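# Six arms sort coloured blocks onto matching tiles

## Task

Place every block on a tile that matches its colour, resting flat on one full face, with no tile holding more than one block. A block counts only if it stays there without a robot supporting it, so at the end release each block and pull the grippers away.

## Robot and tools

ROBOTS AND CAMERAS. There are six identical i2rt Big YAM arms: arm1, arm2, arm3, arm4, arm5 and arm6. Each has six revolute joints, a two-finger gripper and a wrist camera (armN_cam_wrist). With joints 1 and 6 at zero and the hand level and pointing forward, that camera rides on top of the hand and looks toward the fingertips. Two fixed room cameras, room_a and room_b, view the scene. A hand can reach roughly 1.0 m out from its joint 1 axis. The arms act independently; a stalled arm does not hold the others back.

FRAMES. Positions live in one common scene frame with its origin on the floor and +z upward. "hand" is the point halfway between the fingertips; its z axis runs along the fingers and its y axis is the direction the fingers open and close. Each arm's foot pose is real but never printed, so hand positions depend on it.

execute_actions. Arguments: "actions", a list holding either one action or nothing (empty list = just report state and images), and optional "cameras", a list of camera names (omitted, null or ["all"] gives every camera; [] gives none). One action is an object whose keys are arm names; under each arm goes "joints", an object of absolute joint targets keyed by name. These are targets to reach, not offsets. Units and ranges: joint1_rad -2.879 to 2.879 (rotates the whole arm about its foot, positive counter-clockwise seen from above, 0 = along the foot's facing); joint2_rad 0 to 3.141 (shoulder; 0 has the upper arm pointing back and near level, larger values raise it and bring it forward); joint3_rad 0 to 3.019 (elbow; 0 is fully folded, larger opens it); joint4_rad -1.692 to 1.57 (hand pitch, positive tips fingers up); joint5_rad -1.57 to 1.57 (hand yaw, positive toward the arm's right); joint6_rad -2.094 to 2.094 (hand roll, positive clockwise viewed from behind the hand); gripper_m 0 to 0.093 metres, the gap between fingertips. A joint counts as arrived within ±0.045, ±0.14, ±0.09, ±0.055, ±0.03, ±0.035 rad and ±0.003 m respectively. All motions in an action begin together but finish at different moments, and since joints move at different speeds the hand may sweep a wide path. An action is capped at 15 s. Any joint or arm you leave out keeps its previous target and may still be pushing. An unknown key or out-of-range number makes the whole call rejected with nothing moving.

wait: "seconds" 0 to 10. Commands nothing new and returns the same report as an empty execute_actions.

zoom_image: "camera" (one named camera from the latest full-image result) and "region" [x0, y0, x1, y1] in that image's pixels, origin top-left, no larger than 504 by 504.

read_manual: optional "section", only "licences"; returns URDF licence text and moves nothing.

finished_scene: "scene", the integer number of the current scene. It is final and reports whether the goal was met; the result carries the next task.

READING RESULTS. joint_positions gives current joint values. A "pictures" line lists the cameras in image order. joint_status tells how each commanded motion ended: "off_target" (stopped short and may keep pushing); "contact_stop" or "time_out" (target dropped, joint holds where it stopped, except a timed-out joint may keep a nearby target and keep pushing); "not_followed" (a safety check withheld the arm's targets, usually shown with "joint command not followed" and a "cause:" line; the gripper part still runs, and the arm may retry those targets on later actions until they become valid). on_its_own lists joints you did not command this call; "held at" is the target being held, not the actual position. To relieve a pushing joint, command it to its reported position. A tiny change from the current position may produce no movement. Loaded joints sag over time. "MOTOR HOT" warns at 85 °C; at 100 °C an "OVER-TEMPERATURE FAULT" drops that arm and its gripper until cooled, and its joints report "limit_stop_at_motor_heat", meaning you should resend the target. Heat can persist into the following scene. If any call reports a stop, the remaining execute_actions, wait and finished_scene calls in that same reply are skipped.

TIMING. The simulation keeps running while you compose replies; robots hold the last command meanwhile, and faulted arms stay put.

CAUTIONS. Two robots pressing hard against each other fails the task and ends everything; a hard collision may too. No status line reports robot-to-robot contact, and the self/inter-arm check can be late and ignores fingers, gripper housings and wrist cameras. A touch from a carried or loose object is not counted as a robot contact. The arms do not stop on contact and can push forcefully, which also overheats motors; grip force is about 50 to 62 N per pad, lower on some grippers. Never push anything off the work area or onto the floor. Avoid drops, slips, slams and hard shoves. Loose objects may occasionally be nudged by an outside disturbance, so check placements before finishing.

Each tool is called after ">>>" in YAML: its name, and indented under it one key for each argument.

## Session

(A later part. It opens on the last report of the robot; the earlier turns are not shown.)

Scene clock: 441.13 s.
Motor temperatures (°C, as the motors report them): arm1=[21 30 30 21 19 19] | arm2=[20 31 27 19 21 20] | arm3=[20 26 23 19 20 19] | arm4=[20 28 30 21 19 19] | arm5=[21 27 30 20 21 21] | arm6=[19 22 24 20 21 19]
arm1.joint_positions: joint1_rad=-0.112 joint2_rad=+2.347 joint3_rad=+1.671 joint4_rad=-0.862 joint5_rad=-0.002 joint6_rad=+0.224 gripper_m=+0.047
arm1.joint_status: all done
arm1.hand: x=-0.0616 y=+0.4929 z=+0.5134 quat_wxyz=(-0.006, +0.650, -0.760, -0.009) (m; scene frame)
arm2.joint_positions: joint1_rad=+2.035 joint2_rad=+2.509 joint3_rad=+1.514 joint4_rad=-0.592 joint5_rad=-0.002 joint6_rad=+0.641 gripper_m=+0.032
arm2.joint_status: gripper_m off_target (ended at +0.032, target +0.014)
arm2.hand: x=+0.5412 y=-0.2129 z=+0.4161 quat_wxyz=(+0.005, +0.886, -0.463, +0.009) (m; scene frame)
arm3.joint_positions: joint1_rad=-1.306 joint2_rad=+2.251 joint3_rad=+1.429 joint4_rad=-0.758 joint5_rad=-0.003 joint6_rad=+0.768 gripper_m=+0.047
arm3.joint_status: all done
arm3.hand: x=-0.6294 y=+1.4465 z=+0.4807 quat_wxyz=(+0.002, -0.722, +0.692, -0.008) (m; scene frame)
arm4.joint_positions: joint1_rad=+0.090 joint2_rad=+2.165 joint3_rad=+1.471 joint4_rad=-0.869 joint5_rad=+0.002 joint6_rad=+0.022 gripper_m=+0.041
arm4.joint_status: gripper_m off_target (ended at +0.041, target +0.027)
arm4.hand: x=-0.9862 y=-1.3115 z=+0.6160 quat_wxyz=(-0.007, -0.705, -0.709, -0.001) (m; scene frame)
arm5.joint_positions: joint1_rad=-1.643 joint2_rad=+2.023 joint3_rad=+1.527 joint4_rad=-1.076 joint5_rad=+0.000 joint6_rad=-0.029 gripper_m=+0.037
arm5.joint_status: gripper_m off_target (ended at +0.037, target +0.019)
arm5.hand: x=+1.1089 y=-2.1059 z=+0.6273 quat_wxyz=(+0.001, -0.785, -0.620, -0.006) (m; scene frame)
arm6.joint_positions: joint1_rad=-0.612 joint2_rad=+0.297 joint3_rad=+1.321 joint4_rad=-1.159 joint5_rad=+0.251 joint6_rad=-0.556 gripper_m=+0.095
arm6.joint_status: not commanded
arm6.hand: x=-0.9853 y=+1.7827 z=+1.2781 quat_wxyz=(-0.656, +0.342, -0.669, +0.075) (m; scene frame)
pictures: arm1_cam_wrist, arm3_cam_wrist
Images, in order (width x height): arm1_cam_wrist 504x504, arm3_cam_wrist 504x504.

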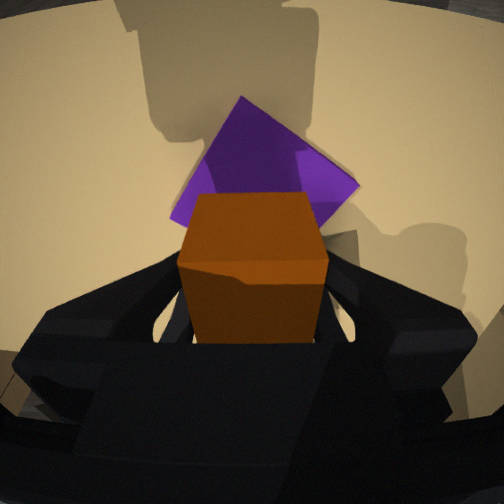

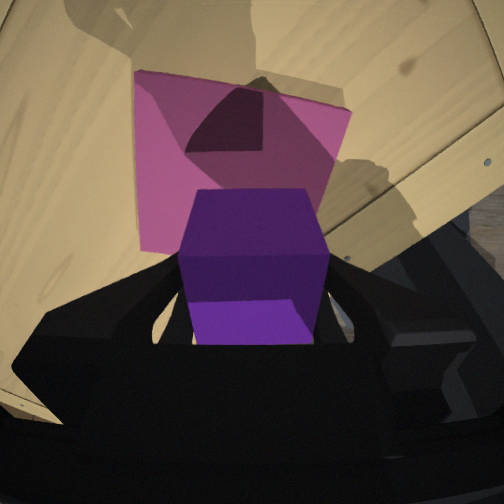

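>>> execute_actions:
  actions:
    - {"arm1":{"joints":{"joint1_rad":-1.684,"joint2_rad":2.295,"joint3_rad":1.305,"joint4_rad":-0.585,"joint6_rad":0.52}},"arm2":{"joints":{"joint1_rad":-1.1,"joint2_rad":2.14,"joint3_rad":1.85,"joint4_rad":-1.25,"joint6_rad":-1.57}},"arm3":{"joints":{"joint1_rad":1.302,"joint2_rad":2.328,"joint3_rad":1.554,"joint4_rad":-0.76,"joint6_rad":1.05}},"arm4":{"joints":{"joint1_rad":2.23,"joint2_rad":1.995,"joint3_rad":1.425,"joint4_rad":-0.995}},"arm5":{"joints":{"joint1_rad":1.49,"joint2_rad":1.88,"joint3_rad":1.52,"joint4_rad":-1.195,"joint6_rad":-0.5}}}

Scene clock: 510.10 s.
Motor temperatures (°C, as the motors report them): arm1=[21 30 31 21 19 19] | arm2=[20 32 27 19 21 20] | arm3=[20 26 24 19 20 19] | arm4=[20 28 30 21 19 19] | arm5=[21 27 29 20 21 21] | arm6=[19 22 24 20 21 19]
arm1.joint_positions: joint1_rad=-1.692 joint2_rad=+2.293 joint3_rad=+1.310 joint4_rad=-0.582 joint5_rad=+0.001 joint6_rad=+0.514 gripper_m=+0.047
arm1.joint_status: all done
arm1.hand: x=+0.5169 y=-0.1182 z=+0.4593 quat_wxyz=(-0.005, -0.226, -0.974, +0.005) (m; scene frame)
arm2.joint_positions: joint1_rad=-1.110 joint2_rad=+2.156 joint3_rad=+1.853 joint4_rad=-1.236 joint5_rad=+0.001 joint6_rad=-1.560 gripper_m=+0.032
arm2.joint_status: all done
arm2.hand: x=+1.7090 y=-0.6040 z=+0.7307 quat_wxyz=(-0.005, +0.578, -0.816, +0.016) (m; scene frame)
arm3.joint_positions: joint1_rad=+1.303 joint2_rad=+2.340 joint3_rad=+1.547 joint4_rad=-0.753 joint5_rad=-0.001 joint6_rad=+1.038 gripper_m=+0.047
arm3.joint_status: all done
arm3.hand: x=-0.0478 y=+0.4694 z=+0.4677 quat_wxyz=(-0.014, -0.918, -0.395, -0.003) (m; scene frame)
arm4.joint_positions: joint1_rad=+2.237 joint2_rad=+1.984 joint3_rad=+1.425 joint4_rad=-0.978 joint5_rad=+0.000 joint6_rad=+0.023 gripper_m=+0.041
arm4.joint_status: all done
arm4.hand: x=-0.5354 y=-0.4036 z=+0.7067 quat_wxyz=(-0.022, +0.287, -0.958, -0.003) (m; scene frame)
arm5.joint_positions: joint1_rad=+1.495 joint2_rad=+1.898 joint3_rad=+1.514 joint4_rad=-1.181 joint5_rad=+0.000 joint6_rad=-0.490 gripper_m=+0.037
arm5.joint_status: all done
arm5.hand: x=+1.4090 y=-0.9990 z=+0.7023 quat_wxyz=(-0.008, +0.782, -0.624, -0.001) (m; scene frame)
arm6.joint_positions: joint1_rad=-0.612 joint2_rad=+0.297 joint3_rad=+1.321 joint4_rad=-1.159 joint5_rad=+0.251 joint6_rad=-0.556 gripper_m=+0.095
arm6.joint_status: not commanded
arm6.hand: x=-0.9853 y=+1.7827 z=+1.2781 quat_wxyz=(-0.656, +0.342, -0.669, +0.075) (m; scene frame)
pictures: arm1_cam_wrist, arm2_cam_wrist, arm3_cam_wrist, arm4_cam_wrist, arm5_cam_wrist, arm6_cam_wrist, room_a, room_b
Images, in order (width x height): arm1_cam_wrist 504x504, arm2_cam_wrist 504x504, arm3_cam_wrist 504x504, arm4_cam_wrist 504x504, arm5_cam_wrist 504x504, arm6_cam_wrist 504x504, room_a 504x504, room_b 504x504.

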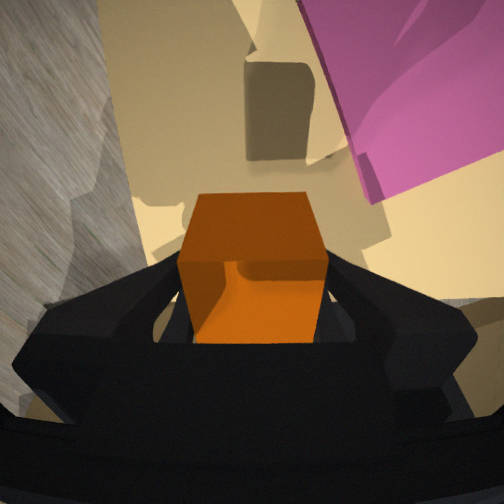

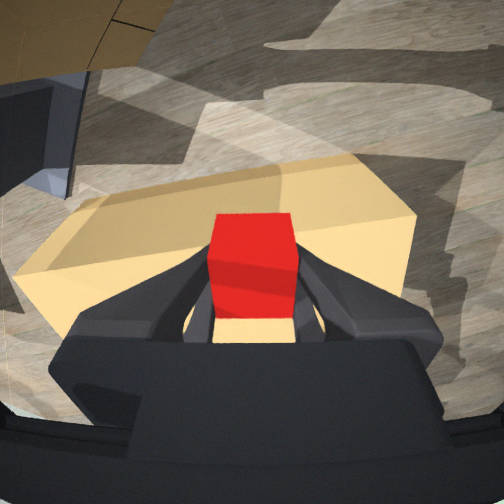

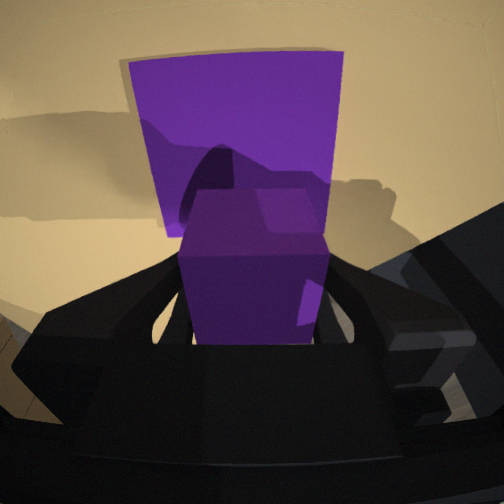

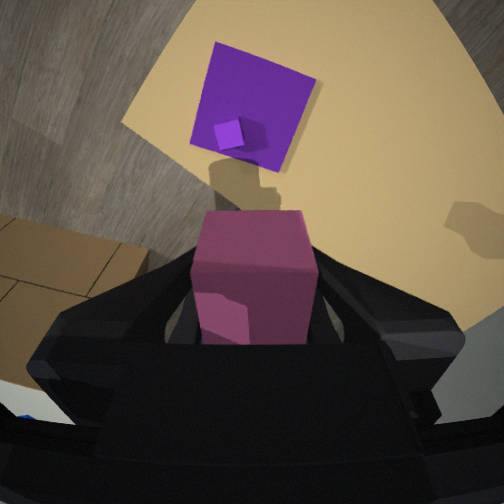

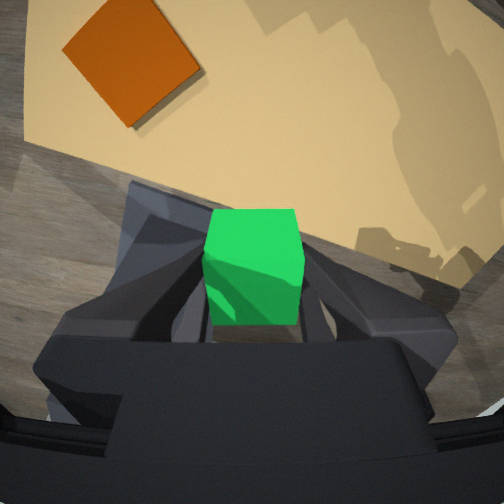

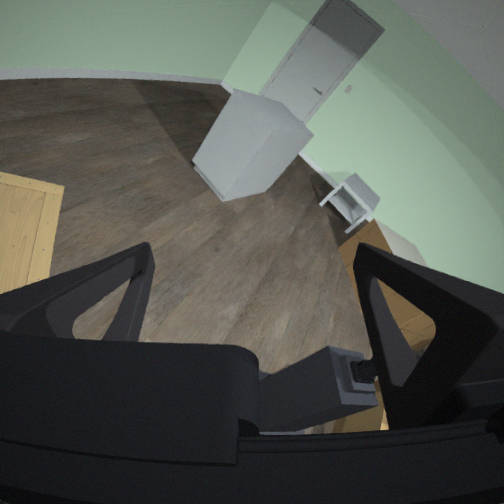

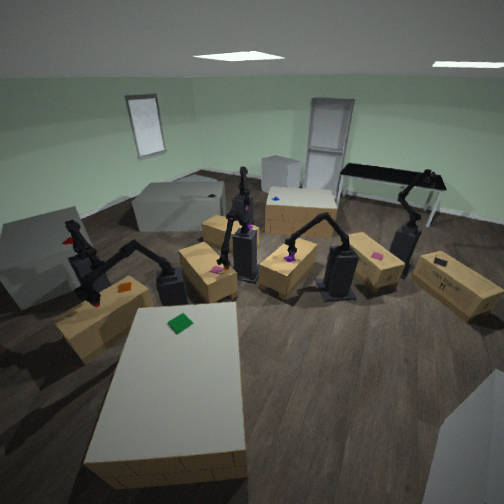

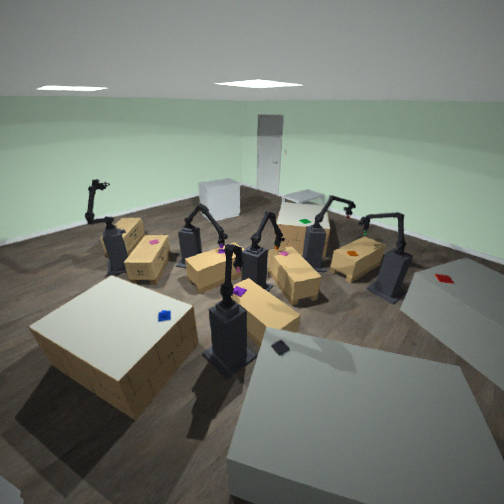

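>>> execute_actions:
  actions:
    - {"arm1":{"joints":{"joint2_rad":2.378,"joint4_rad":-0.505}},"arm2":{"joints":{"joint1_rad":-1.578,"joint2_rad":2.706,"joint3_rad":2.061,"joint4_rad":-0.862}},"arm3":{"joints":{"joint1_rad":1.268,"joint2_rad":2.442,"joint3_rad":1.70,"joint4_rad":-0.805}},"arm4":{"joints":{"joint1_rad":2.16,"joint2_rad":2.55,"joint3_rad":1.97,"joint4_rad":-0.975}},"arm5":{"joints":{"joint2_rad":2.352,"joint3_rad":1.438,"joint4_rad":-0.625,"joint6_rad":-0.77}}}
  cameras: ["arm1_cam_wrist","arm2_cam_wrist","arm3_cam_wrist","arm4_cam_wrist","arm5_cam_wrist","room_b"]

Scene clock: 615.87 s.
Motor temperatures (°C, as the motors report them): arm1=[21 30 28 21 19 19] | arm2=[20 33 29 19 21 20] | arm3=[20 27 23 19 20 19] | arm4=[20 28 31 21 19 19] | arm5=[21 27 29 20 21 21] | arm6=[19 22 24 20 21 19]
arm1.joint_positions: joint1_rad=-1.692 joint2_rad=+2.375 joint3_rad=+1.306 joint4_rad=-0.511 joint5_rad=+0.000 joint6_rad=+0.515 gripper_m=+0.047
arm1.joint_status: all done
arm1.hand: x=+0.5039 y=-0.1189 z=+0.4166 quat_wxyz=(+0.002, -0.227, -0.974, +0.006) (m; scene frame)
arm2.joint_positions: joint1_rad=-1.569 joint2_rad=+2.736 joint3_rad=+2.042 joint4_rad=-0.873 joint5_rad=+0.001 joint6_rad=-1.565 gripper_m=+0.032
arm2.joint_status: all done
arm2.hand: x=+1.5708 y=-0.8840 z=+0.4122 quat_wxyz=(+0.003, +0.380, -0.925, +0.006) (m; scene frame)
arm3.joint_positions: joint1_rad=+1.266 joint2_rad=+2.462 joint3_rad=+1.662 joint4_rad=-0.799 joint5_rad=-0.001 joint6_rad=+1.038 gripper_m=+0.047
arm3.joint_status: all done
arm3.hand: x=-0.0667 y=+0.4538 z=+0.4259 quat_wxyz=(+0.012, -0.926, -0.378, -0.007) (m; scene frame)
arm4.joint_positions: joint1_rad=+2.156 joint2_rad=+2.552 joint3_rad=+1.925 joint4_rad=-0.978 joint5_rad=+0.000 joint6_rad=+0.023 gripper_m=+0.041
arm4.joint_status: all done
arm4.hand: x=-0.4156 y=-0.3889 z=+0.5212 quat_wxyz=(+0.010, +0.248, -0.969, +0.007) (m; scene frame)
arm5.joint_positions: joint1_rad=+1.496 joint2_rad=+2.373 joint3_rad=+1.430 joint4_rad=-0.643 joint5_rad=+0.001 joint6_rad=-0.757 gripper_m=+0.037
arm5.joint_status: all done
arm5.hand: x=+1.4102 y=-0.9981 z=+0.4142 quat_wxyz=(+0.002, +0.858, -0.514, +0.003) (m; scene frame)
arm6.joint_positions: joint1_rad=-0.612 joint2_rad=+0.297 joint3_rad=+1.321 joint4_rad=-1.159 joint5_rad=+0.251 joint6_rad=-0.556 gripper_m=+0.095
arm6.joint_status: not commanded
arm6.hand: x=-0.9853 y=+1.7827 z=+1.2781 quat_wxyz=(-0.656, +0.342, -0.669, +0.075) (m; scene frame)
pictures: arm1_cam_wrist, arm2_cam_wrist, arm3_cam_wrist, arm4_cam_wrist, arm5_cam_wrist, room_b
Images, in order (width x height): arm1_cam_wrist 504x504, arm2_cam_wrist 504x504, arm3_cam_wrist 504x504, arm4_cam_wrist 504x504, arm5_cam_wrist 504x504, room_b 504x504.

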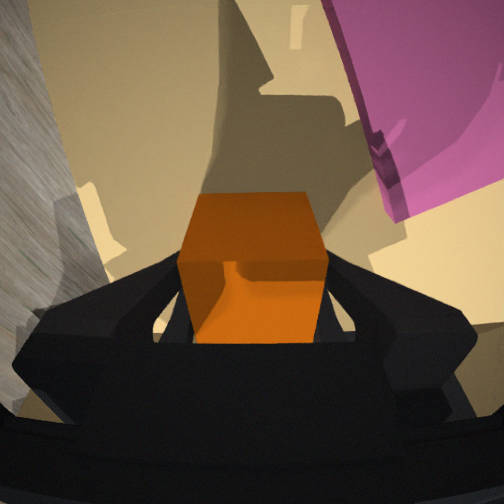

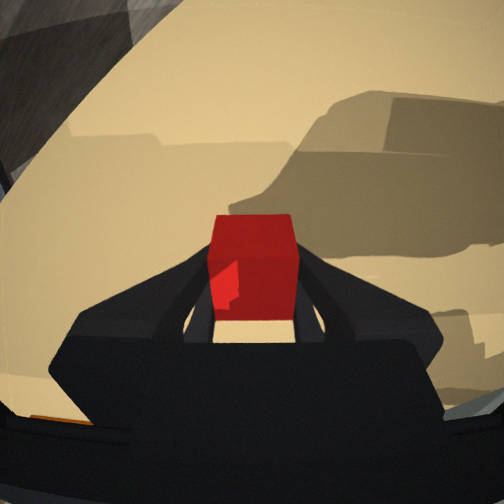

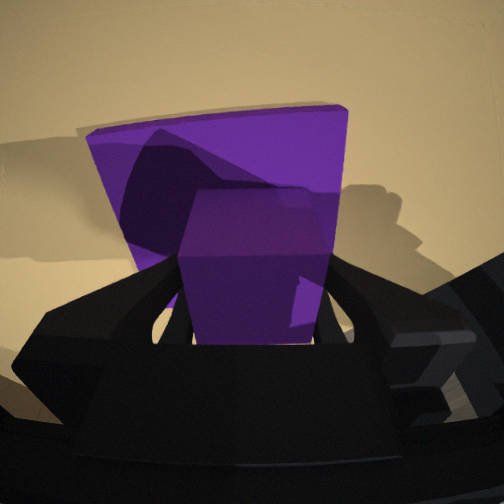

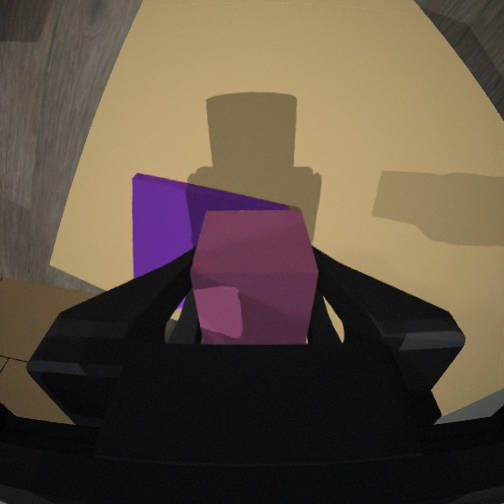

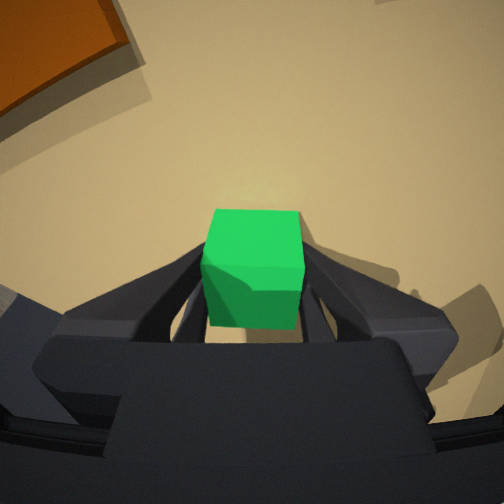

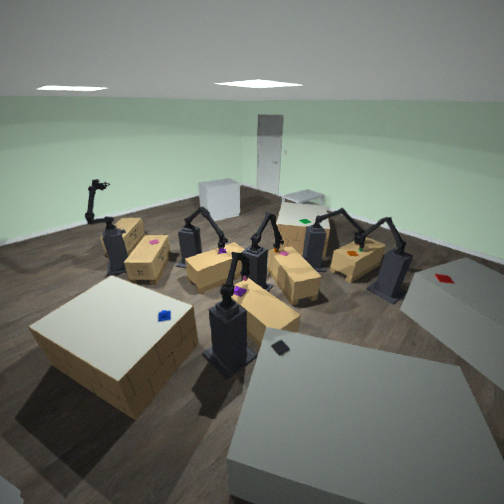

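>>> execute_actions:
  actions:
    - {"arm1":{"joints":{"gripper_m":0.093}},"arm2":{"joints":{"gripper_m":0.093}},"arm3":{"joints":{"joint2_rad":2.462,"joint3_rad":1.735}},"arm4":{"joints":{"joint2_rad":2.805,"joint3_rad":2.175,"joint4_rad":-0.885}},"arm5":{"joints":{"gripper_m":0.093,"joint2_rad":2.105,"joint3_rad":1.65,"joint4_rad":-1.09}}}
  cameras: ["arm2_cam_wrist","arm3_cam_wrist","arm4_cam_wrist","arm5_cam_wrist"]

Scene clock: 701.87 s.
Motor temperatures (°C, as the motors report them): arm1=[21 30 27 21 19 19] | arm2=[20 36 29 19 21 20] | arm3=[20 29 25 19 20 19] | arm4=[20 31 34 21 19 19] | arm5=[21 28 27 20 21 21] | arm6=[19 22 24 20 21 19]
arm1.joint_positions: joint1_rad=-1.692 joint2_rad=+2.375 joint3_rad=+1.306 joint4_rad=-0.511 joint5_rad=+0.000 joint6_rad=+0.515 gripper_m=+0.093
arm1.joint_status: all done
arm1.hand: x=+0.5039 y=-0.1189 z=+0.4166 quat_wxyz=(+0.002, -0.227, -0.974, +0.006) (m; scene frame)
arm2.joint_positions: joint1_rad=-1.569 joint2_rad=+2.736 joint3_rad=+2.042 joint4_rad=-0.873 joint5_rad=+0.001 joint6_rad=-1.565 gripper_m=+0.093
arm2.joint_status: all done
arm2.hand: x=+1.5708 y=-0.8840 z=+0.4122 quat_wxyz=(+0.003, +0.380, -0.925, +0.006) (m; scene frame)
arm3.joint_positions: joint1_rad=+1.266 joint2_rad=+2.468 joint3_rad=+1.700 joint4_rad=-0.800 joint5_rad=-0.001 joint6_rad=+1.038 gripper_m=+0.047
arm3.joint_status: all done
arm3.hand: x=-0.0626 y=+0.4368 z=+0.4327 quat_wxyz=(-0.004, -0.926, -0.378, -0.005) (m; scene frame)
arm4.joint_positions: joint1_rad=+2.156 joint2_rad=+2.808 joint3_rad=+2.144 joint4_rad=-0.893 joint5_rad=+0.000 joint6_rad=+0.023 gripper_m=+0.041
arm4.joint_status: all done
arm4.hand: x=-0.3880 y=-0.3738 z=+0.4154 quat_wxyz=(-0.012, +0.248, -0.969, +0.000) (m; scene frame)
arm5.joint_positions: joint1_rad=+1.496 joint2_rad=+2.126 joint3_rad=+1.639 joint4_rad=-1.076 joint5_rad=+0.001 joint6_rad=-0.758 gripper_m=+0.093
arm5.joint_status: all done
arm5.hand: x=+1.4238 y=-0.9451 z=+0.6168 quat_wxyz=(-0.009, +0.858, -0.513, +0.000) (m; scene frame)
arm6.joint_positions: joint1_rad=-0.612 joint2_rad=+0.297 joint3_rad=+1.321 joint4_rad=-1.159 joint5_rad=+0.251 joint6_rad=-0.556 gripper_m=+0.095
arm6.joint_status: not commanded
arm6.hand: x=-0.9853 y=+1.7827 z=+1.2781 quat_wxyz=(-0.656, +0.342, -0.669, +0.075) (m; scene frame)
pictures: arm2_cam_wrist, arm3_cam_wrist, arm4_cam_wrist, arm5_cam_wrist
Images, in order (width x height): arm2_cam_wrist 504x504, arm3_cam_wrist 504x504, arm4_cam_wrist 504x504, arm5_cam_wrist 504x504.

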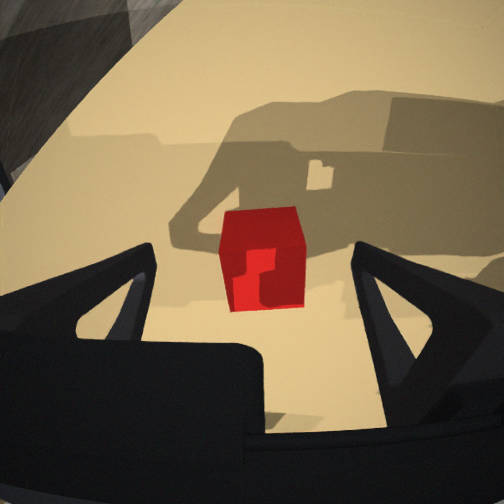

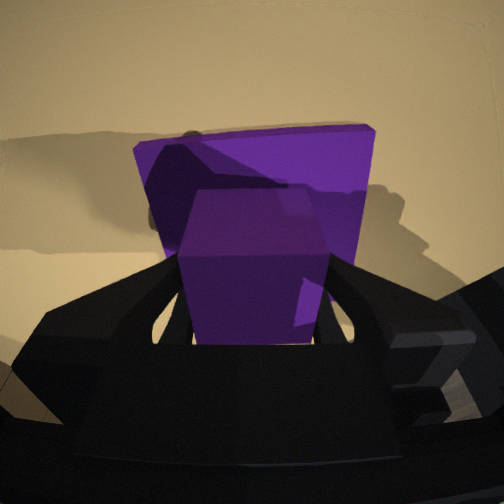

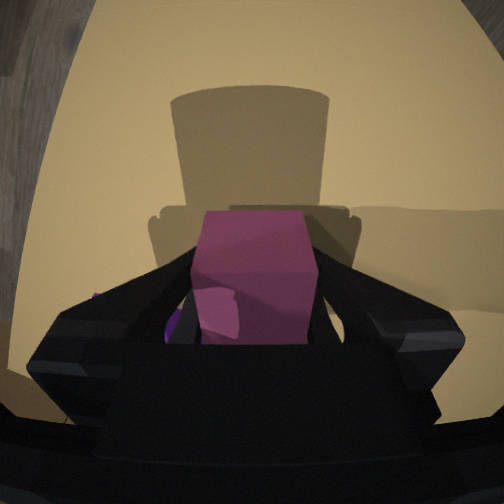

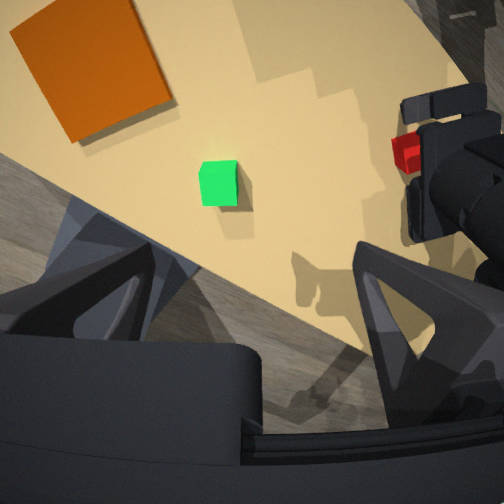

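>>> execute_actions:
  actions: []

Scene clock: 720.57 s.
Motor temperatures (°C, as the motors report them): arm1=[21 30 27 21 19 19] | arm2=[20 36 29 19 21 20] | arm3=[20 29 25 19 20 19] | arm4=[20 32 33 21 19 19] | arm5=[21 29 28 20 21 21] | arm6=[19 22 24 20 21 19]
arm1.joint_positions: joint1_rad=-1.692 joint2_rad=+2.375 joint3_rad=+1.306 joint4_rad=-0.511 joint5_rad=+0.000 joint6_rad=+0.515 gripper_m=+0.093
arm1.joint_status: all done
arm1.hand: x=+0.5039 y=-0.1189 z=+0.4166 quat_wxyz=(+0.002, -0.227, -0.974, +0.006) (m; scene frame)
arm2.joint_positions: joint1_rad=-1.569 joint2_rad=+2.736 joint3_rad=+2.042 joint4_rad=-0.873 joint5_rad=+0.001 joint6_rad=-1.565 gripper_m=+0.093
arm2.joint_status: all done
arm2.hand: x=+1.5708 y=-0.8840 z=+0.4122 quat_wxyz=(+0.003, +0.380, -0.925, +0.006) (m; scene frame)
arm3.joint_positions: joint1_rad=+1.266 joint2_rad=+2.468 joint3_rad=+1.700 joint4_rad=-0.800 joint5_rad=-0.001 joint6_rad=+1.038 gripper_m=+0.047
arm3.joint_status: all done
arm3.hand: x=-0.0626 y=+0.4368 z=+0.4327 quat_wxyz=(-0.004, -0.926, -0.378, -0.005) (m; scene frame)
arm4.joint_positions: joint1_rad=+2.156 joint2_rad=+2.808 joint3_rad=+2.144 joint4_rad=-0.893 joint5_rad=+0.000 joint6_rad=+0.023 gripper_m=+0.041
arm4.joint_status: all done
arm4.hand: x=-0.3880 y=-0.3738 z=+0.4154 quat_wxyz=(-0.012, +0.248, -0.969, +0.000) (m; scene frame)
arm5.joint_positions: joint1_rad=+1.496 joint2_rad=+2.126 joint3_rad=+1.639 joint4_rad=-1.076 joint5_rad=+0.001 joint6_rad=-0.758 gripper_m=+0.093
arm5.joint_status: all done
arm5.hand: x=+1.4238 y=-0.9451 z=+0.6168 quat_wxyz=(-0.009, +0.858, -0.513, +0.000) (m; scene frame)
arm6.joint_positions: joint1_rad=-0.612 joint2_rad=+0.297 joint3_rad=+1.321 joint4_rad=-1.159 joint5_rad=+0.251 joint6_rad=-0.556 gripper_m=+0.095
arm6.joint_status: not commanded
arm6.hand: x=-0.9853 y=+1.7827 z=+1.2781 quat_wxyz=(-0.656, +0.342, -0.669, +0.075) (m; scene frame)
pictures: arm1_cam_wrist, arm2_cam_wrist, arm3_cam_wrist, arm4_cam_wrist, arm5_cam_wrist, arm6_cam_wrist, room_a, room_b
Images, in order (width x height): arm1_cam_wrist 504x504, arm2_cam_wrist 504x504, arm3_cam_wrist 504x504, arm4_cam_wrist 504x504, arm5_cam_wrist 504x504, arm6_cam_wrist 504x504, room_a 504x504, room_b 504x504.

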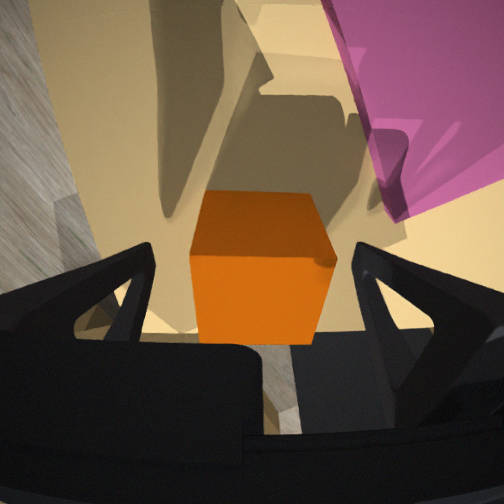

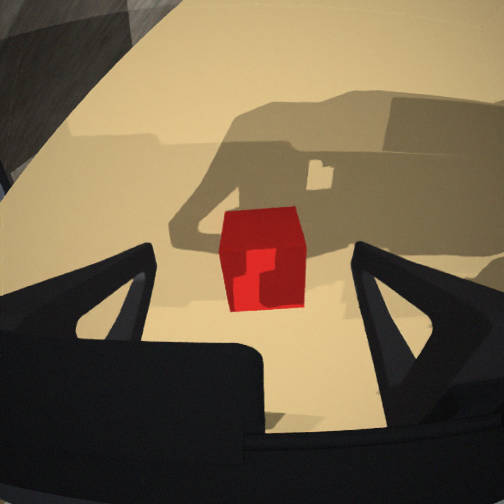

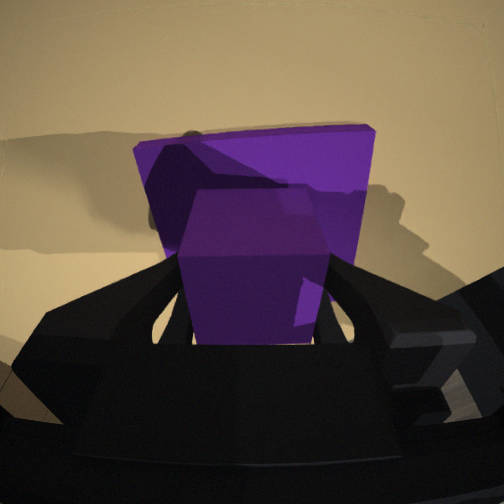

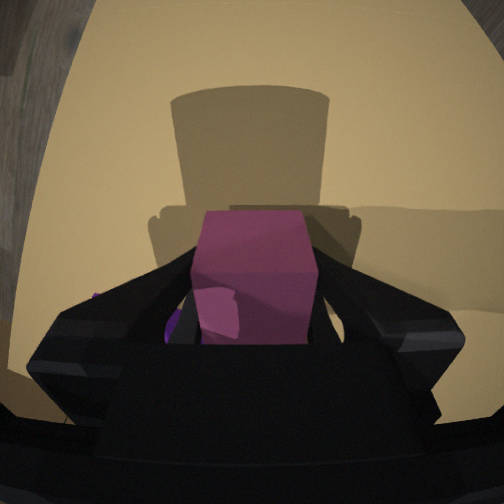

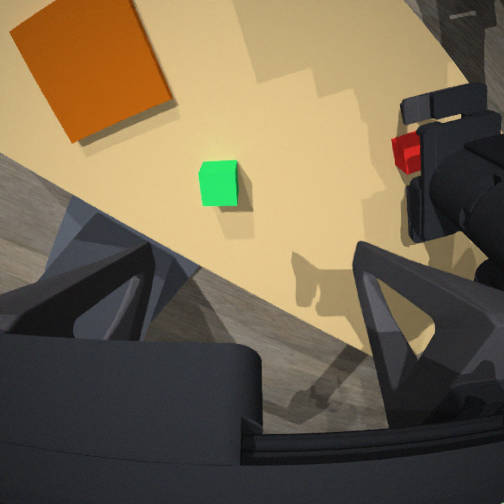

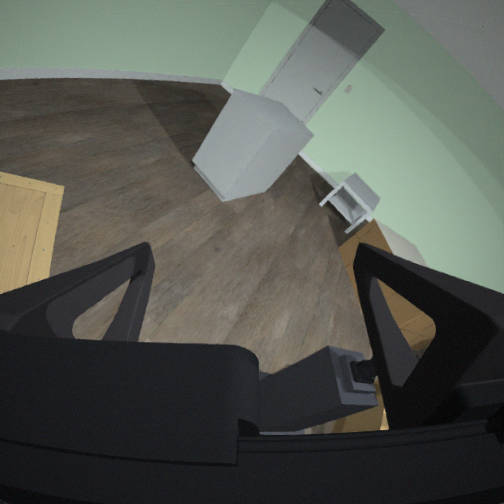

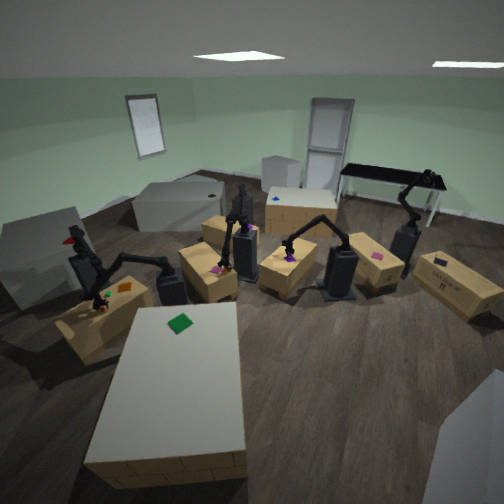

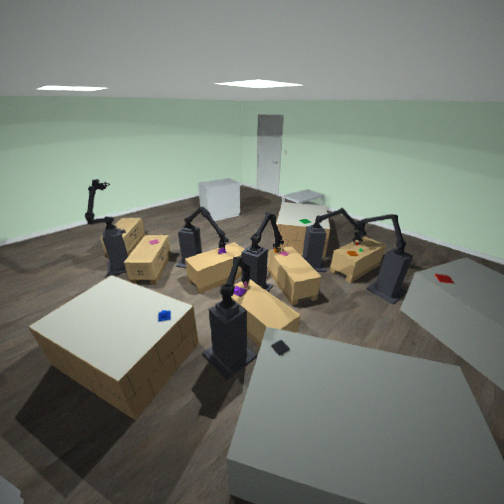

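>>> zoom_image:
  camera: "arm5_cam_wrist"
  region: [340, 60, 504, 260]

>>> zoom_image:
  camera: "arm5_cam_wrist"
  region: [160, 130, 280, 250]

Region (340, 60, 504, 260) of arm5_cam_wrist's 504x504 image, scaled by 2.520, with more detail than that image has; it fills the left 413 columns of this view, and the rest is white.

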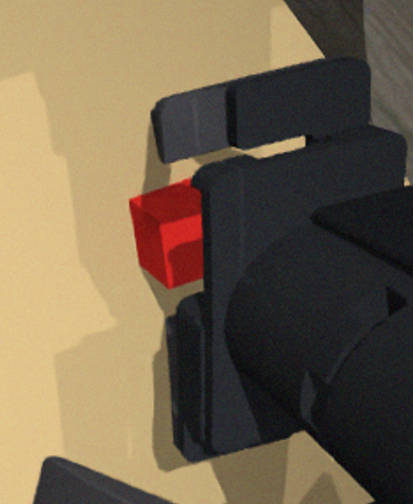

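Region (160, 130, 280, 250) of arm5_cam_wrist's 504x504 image, scaled by 4.200, with more detail than that image has.

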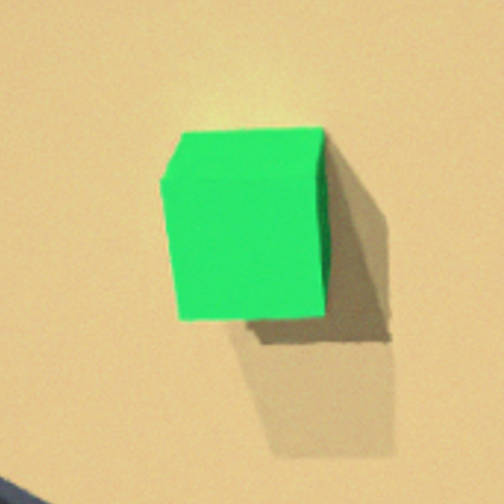

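>>> execute_actions:
  actions:
    - {"arm2": {"joints": {"joint1_rad": -1.866}}, "arm5": {"joints": {"joint1_rad": 1.93}}, "arm3": {"joints": {"joint2_rad": 2.49}}, "arm4": {"joints": {"joint2_rad": 2.835}}}
  cameras: ["arm2_cam_wrist", "arm3_cam_wrist", "arm4_cam_wrist", "arm5_cam_wrist"]

Scene clock: 777.27 s.
Motor temperatures (°C, as the motors report them): arm1=[21 30 27 21 19 19] | arm2=[20 37 29 19 21 20] | arm3=[20 29 25 19 20 19] | arm4=[20 33 33 21 19 19] | arm5=[21 29 28 20 21 21] | arm6=[19 22 24 20 21 19]
arm1.joint_positions: joint1_rad=-1.692 joint2_rad=+2.375 joint3_rad=+1.306 joint4_rad=-0.511 joint5_rad=+0.000 joint6_rad=+0.515 gripper_m=+0.093
arm1.joint_status: not commanded
arm1.hand: x=+0.5039 y=-0.1189 z=+0.4166 quat_wxyz=(+0.002, -0.227, -0.974, +0.006) (m; scene frame)
arm2.joint_positions: joint1_rad=-1.856 joint2_rad=+2.736 joint3_rad=+2.042 joint4_rad=-0.873 joint5_rad=+0.002 joint6_rad=-1.565 gripper_m=+0.093
arm2.joint_status: all done
arm2.hand: x=+1.4125 y=-1.0020 z=+0.4140 quat_wxyz=(+0.003, +0.244, -0.970, +0.006) (m; scene frame)
arm3.joint_positions: joint1_rad=+1.266 joint2_rad=+2.485 joint3_rad=+1.706 joint4_rad=-0.801 joint5_rad=-0.001 joint6_rad=+1.039 gripper_m=+0.047
arm3.joint_status: all done
arm3.hand: x=-0.0632 y=+0.4397 z=+0.4241 quat_wxyz=(+0.002, -0.926, -0.378, -0.006) (m; scene frame)
arm4.joint_positions: joint1_rad=+2.156 joint2_rad=+2.808 joint3_rad=+2.144 joint4_rad=-0.893 joint5_rad=+0.000 joint6_rad=+0.023 gripper_m=+0.041
arm4.joint_status: all done
arm4.hand: x=-0.3880 y=-0.3738 z=+0.4154 quat_wxyz=(-0.012, +0.248, -0.969, +0.000) (m; scene frame)
arm5.joint_positions: joint1_rad=+1.926 joint2_rad=+2.126 joint3_rad=+1.639 joint4_rad=-1.076 joint5_rad=-0.002 joint6_rad=-0.760 gripper_m=+0.093
arm5.joint_status: all done
arm5.hand: x=+1.1597 y=-0.9317 z=+0.6152 quat_wxyz=(-0.008, +0.948, -0.317, -0.001) (m; scene frame)
arm6.joint_positions: joint1_rad=-0.612 joint2_rad=+0.297 joint3_rad=+1.321 joint4_rad=-1.159 joint5_rad=+0.251 joint6_rad=-0.556 gripper_m=+0.095
arm6.joint_status: not commanded
arm6.hand: x=-0.9853 y=+1.7827 z=+1.2781 quat_wxyz=(-0.656, +0.342, -0.669, +0.075) (m; scene frame)
pictures: arm2_cam_wrist, arm3_cam_wrist, arm4_cam_wrist, arm5_cam_wrist
joint command not followed: on one or more control steps a check withheld the commanded joint targets of the arm2 arm, and it was not sent them on those steps.
cause: the commanded joint targets would bring a part of the robot too close to another arm (this arm's forearm (the part past joint 3) and the other arm's wrist (the part past joint 4)); next, command targets that bring no part of the robot closer to that arm.
Images, in order (width x height): arm2_cam_wrist 504x504, arm3_cam_wrist 504x504, arm4_cam_wrist 504x504, arm5_cam_wrist 504x504.

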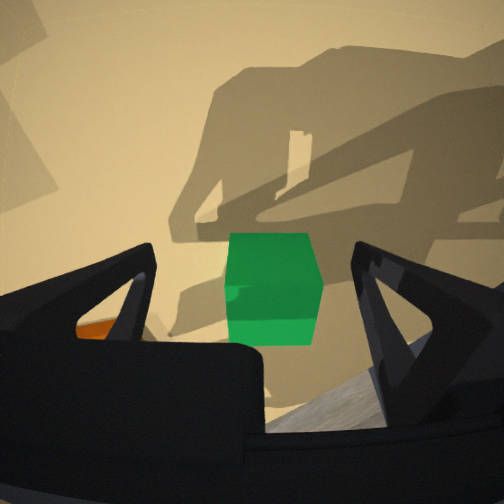

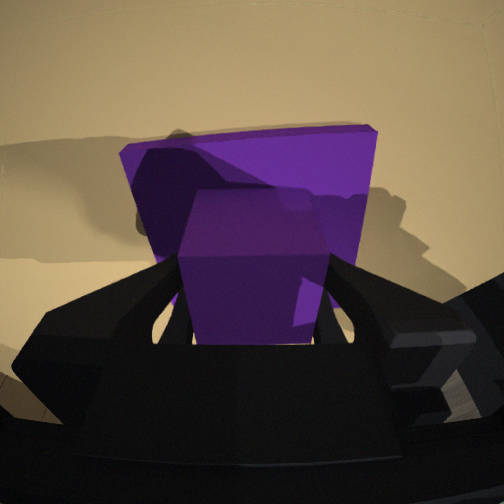

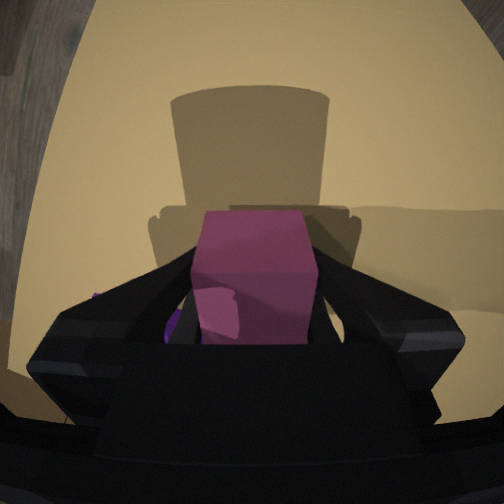

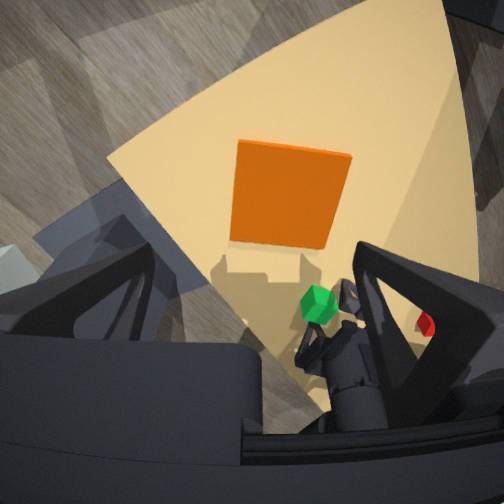

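>>> zoom_image:
  camera: "arm4_cam_wrist"
  region: [130, 170, 390, 350]

Region (130, 170, 390, 350) of arm4_cam_wrist's 504x504 image, scaled by 1.938, with more detail than that image has; it fills the top 349 rows of this view, and the rest is white.

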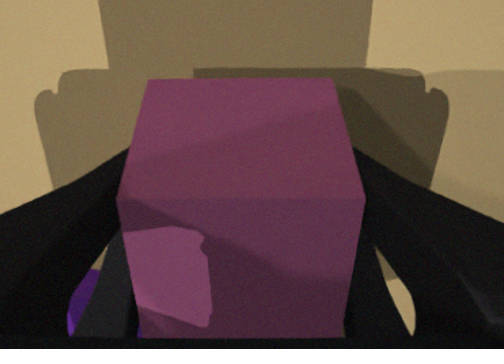

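>>> execute_actions:
  actions:
    - {"arm2": {"joints": {"joint1_rad": -1.89, "gripper_m": 0.02}}, "arm5": {"joints": {"joint1_rad": 2.0, "joint6_rad": 0.3}}, "arm3": {"joints": {"gripper_m": 0.093}}, "arm4": {"joints": {"joint1_rad": 2.09, "joint2_rad": 2.8}}, "arm1": {"joints": {"joint2_rad": 2.25, "joint4_rad": -0.635}}}
  cameras: ["arm1_cam_wrist", "arm2_cam_wrist", "arm3_cam_wrist", "arm4_cam_wrist"]

Scene clock: 798.60 s.
Motor temperatures (°C, as the motors report them): arm1=[21 30 27 21 19 19] | arm2=[20 37 29 19 21 20] | arm3=[20 29 25 19 20 19] | arm4=[20 32 33 21 19 19] | arm5=[21 29 28 20 21 21] | arm6=[19 22 24 20 21 19]
arm1.joint_positions: joint1_rad=-1.692 joint2_rad=+2.230 joint3_rad=+1.303 joint4_rad=-0.627 joint5_rad=+0.000 joint6_rad=+0.515 gripper_m=+0.093
arm1.joint_status: all done
arm1.hand: x=+0.5213 y=-0.1171 z=+0.4899 quat_wxyz=(-0.010, -0.227, -0.974, +0.003) (m; scene frame)
arm2.joint_positions: joint1_rad=-1.880 joint2_rad=+2.736 joint3_rad=+2.042 joint4_rad=-0.873 joint5_rad=-0.002 joint6_rad=-1.565 gripper_m=+0.038
arm2.joint_status: gripper_m off_target (ended at +0.038, target +0.020); the others done
arm2.hand: x=+1.3986 y=-1.0093 z=+0.4141 quat_wxyz=(+0.002, +0.232, -0.973, +0.006) (m; scene frame)
arm3.joint_positions: joint1_rad=+1.266 joint2_rad=+2.485 joint3_rad=+1.706 joint4_rad=-0.801 joint5_rad=-0.001 joint6_rad=+1.039 gripper_m=+0.093
arm3.joint_status: all done
arm3.hand: x=-0.0632 y=+0.4397 z=+0.4241 quat_wxyz=(+0.002, -0.926, -0.378, -0.006) (m; scene frame)
arm4.joint_positions: joint1_rad=+2.085 joint2_rad=+2.808 joint3_rad=+2.144 joint4_rad=-0.893 joint5_rad=+0.000 joint6_rad=+0.023 gripper_m=+0.041
arm4.joint_status: all done
arm4.hand: x=-0.3643 y=-0.4185 z=+0.4157 quat_wxyz=(-0.012, +0.213, -0.977, +0.000) (m; scene frame)
arm5.joint_positions: joint1_rad=+2.006 joint2_rad=+2.126 joint3_rad=+1.639 joint4_rad=-1.076 joint5_rad=-0.002 joint6_rad=+0.287 gripper_m=+0.093
arm5.joint_status: all done
arm5.hand: x=+1.1114 y=-0.9417 z=+0.6148 quat_wxyz=(-0.006, +0.692, -0.722, -0.005) (m; scene frame)
arm6.joint_positions: joint1_rad=-0.612 joint2_rad=+0.297 joint3_rad=+1.321 joint4_rad=-1.159 joint5_rad=+0.251 joint6_rad=-0.556 gripper_m=+0.095
arm6.joint_status: not commanded
arm6.hand: x=-0.9853 y=+1.7827 z=+1.2781 quat_wxyz=(-0.656, +0.342, -0.669, +0.075) (m; scene frame)
pictures: arm1_cam_wrist, arm2_cam_wrist, arm3_cam_wrist, arm4_cam_wrist
Images, in order (width x height): arm1_cam_wrist 504x504, arm2_cam_wrist 504x504, arm3_cam_wrist 504x504, arm4_cam_wrist 504x504.

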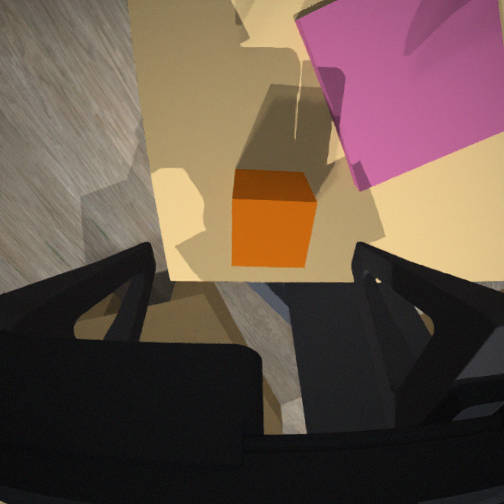

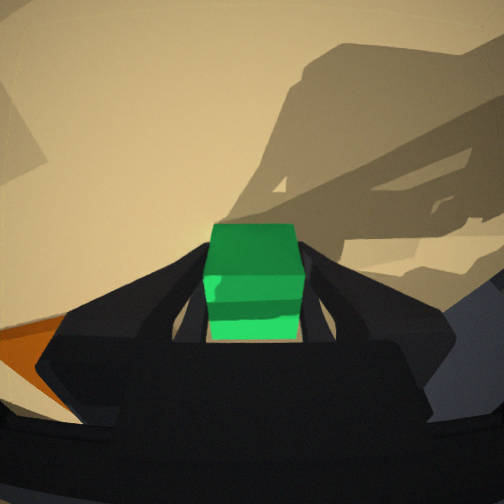

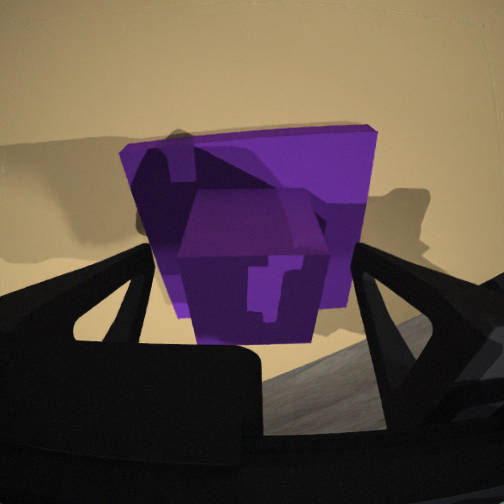

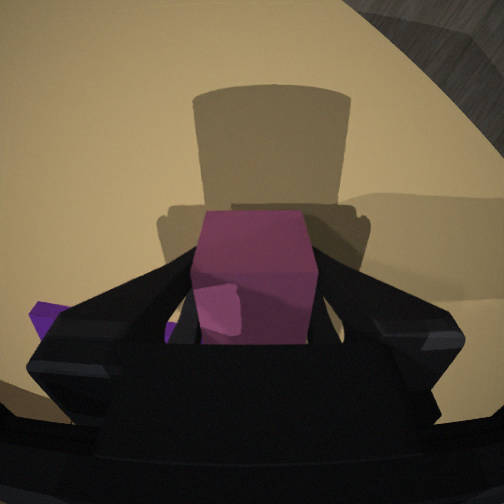

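>>> execute_actions:
  actions:
    - {"arm2": {"joints": {"joint1_rad": 0.085, "joint2_rad": 1.9, "joint3_rad": 1.386, "joint4_rad": -1.045}}, "arm5": {"joints": {"joint1_rad": 1.315, "joint2_rad": 2.613, "joint3_rad": 2.305, "joint4_rad": -1.225}}, "arm3": {"joints": {"joint2_rad": 2.2, "joint4_rad": -1.085}}, "arm4": {"joints": {"joint2_rad": 2.855}}, "arm1": {"joints": {"joint1_rad": 0.3, "joint2_rad": 1.78, "joint3_rad": 0.66, "joint4_rad": -0.45, "joint6_rad": 0.24}}}
  cameras: ["arm2_cam_wrist", "arm3_cam_wrist", "arm4_cam_wrist", "arm5_cam_wrist", "room_a"]

Scene clock: 884.07 s.
Motor temperatures (°C, as the motors report them): arm1=[21 29 27 21 19 19] | arm2=[20 38 29 19 21 20] | arm3=[20 29 25 19 20 19] | arm4=[20 34 34 21 19 19] | arm5=[21 30 29 20 21 21] | arm6=[19 22 24 20 21 19]
arm1.joint_positions: joint1_rad=+0.300 joint2_rad=+1.776 joint3_rad=+0.666 joint4_rad=-0.450 joint5_rad=+0.000 joint6_rad=+0.246 gripper_m=+0.093
arm1.joint_status: all done
arm1.hand: x=-0.1741 y=+0.1530 z=+0.5477 quat_wxyz=(+0.001, +0.784, -0.620, +0.000) (m; scene frame)
arm2.joint_positions: joint1_rad=+0.096 joint2_rad=+1.904 joint3_rad=+1.389 joint4_rad=-1.031 joint5_rad=-0.001 joint6_rad=-1.565 gripper_m=+0.038
arm2.joint_status: all done
arm2.hand: x=+1.4342 y=+0.0305 z=+0.7093 quat_wxyz=(-0.007, +0.940, -0.342, +0.004) (m; scene frame)
arm3.joint_positions: joint1_rad=+1.266 joint2_rad=+2.208 joint3_rad=+1.724 joint4_rad=-1.078 joint5_rad=-0.001 joint6_rad=+1.039 gripper_m=+0.093
arm3.joint_status: all done
arm3.hand: x=-0.0628 y=+0.4307 z=+0.6010 quat_wxyz=(-0.006, -0.926, -0.378, -0.004) (m; scene frame)
arm4.joint_positions: joint1_rad=+2.085 joint2_rad=+2.822 joint3_rad=+2.144 joint4_rad=-0.893 joint5_rad=+0.000 joint6_rad=+0.023 gripper_m=+0.041
arm4.joint_status: all done
arm4.hand: x=-0.3695 y=-0.4211 z=+0.4063 quat_wxyz=(-0.006, +0.213, -0.977, +0.002) (m; scene frame)
arm5.joint_positions: joint1_rad=+1.311 joint2_rad=+2.633 joint3_rad=+2.257 joint4_rad=-1.210 joint5_rad=+0.002 joint6_rad=+0.291 gripper_m=+0.093
arm5.joint_status: all done
arm5.hand: x=+1.5834 y=-0.8779 z=+0.4955 quat_wxyz=(+0.001, +0.403, -0.915, +0.003) (m; scene frame)
arm6.joint_positions: joint1_rad=-0.612 joint2_rad=+0.297 joint3_rad=+1.321 joint4_rad=-1.159 joint5_rad=+0.251 joint6_rad=-0.556 gripper_m=+0.095
arm6.joint_status: not commanded
arm6.hand: x=-0.9853 y=+1.7827 z=+1.2781 quat_wxyz=(-0.656, +0.342, -0.669, +0.075) (m; scene frame)
pictures: arm2_cam_wrist, arm3_cam_wrist, arm4_cam_wrist, arm5_cam_wrist, room_a
joint command not followed: on one or more control steps a check withheld the commanded joint targets of the arm5 arm, and it was not sent them on those steps.
cause: the commanded joint targets would bring a part of the robot too close to another arm (this arm's forearm (the part past joint 3) and the other arm's forearm (the part past joint 3)); next, command targets that bring no part of the robot closer to that arm.
Images, in order (width x height): arm2_cam_wrist 504x504, arm3_cam_wrist 504x504, arm4_cam_wrist 504x504, arm5_cam_wrist 504x504, room_a 504x504.

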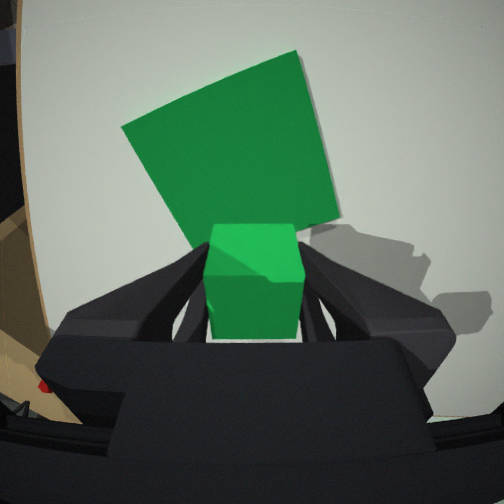

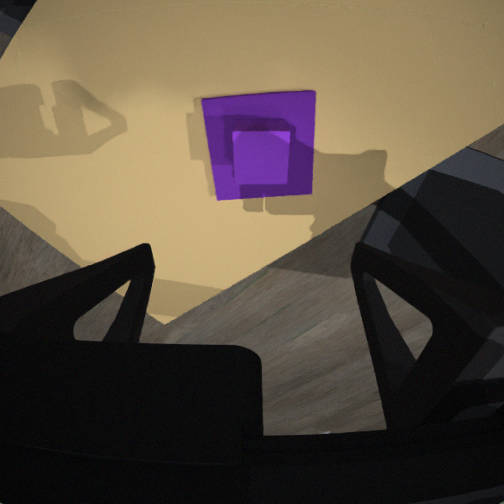

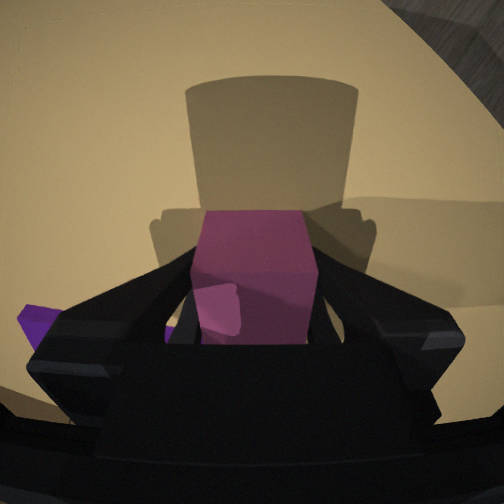

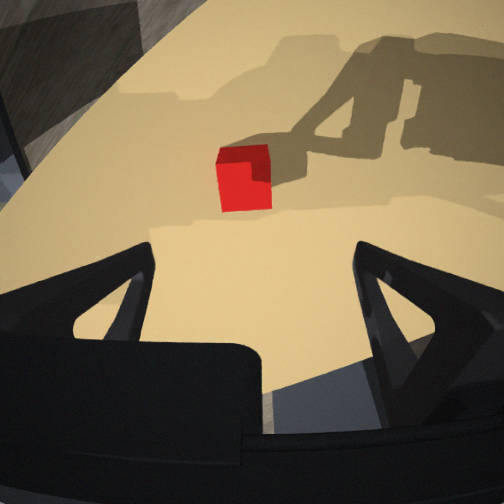

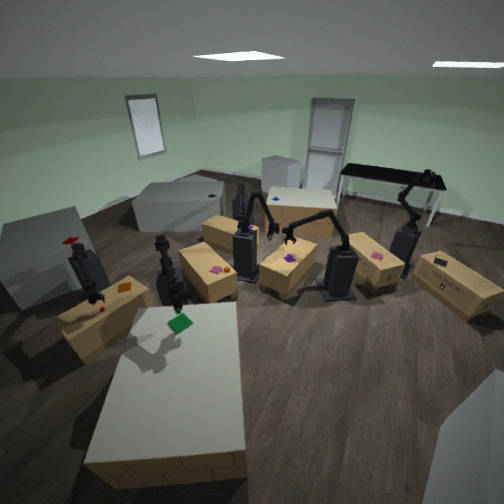

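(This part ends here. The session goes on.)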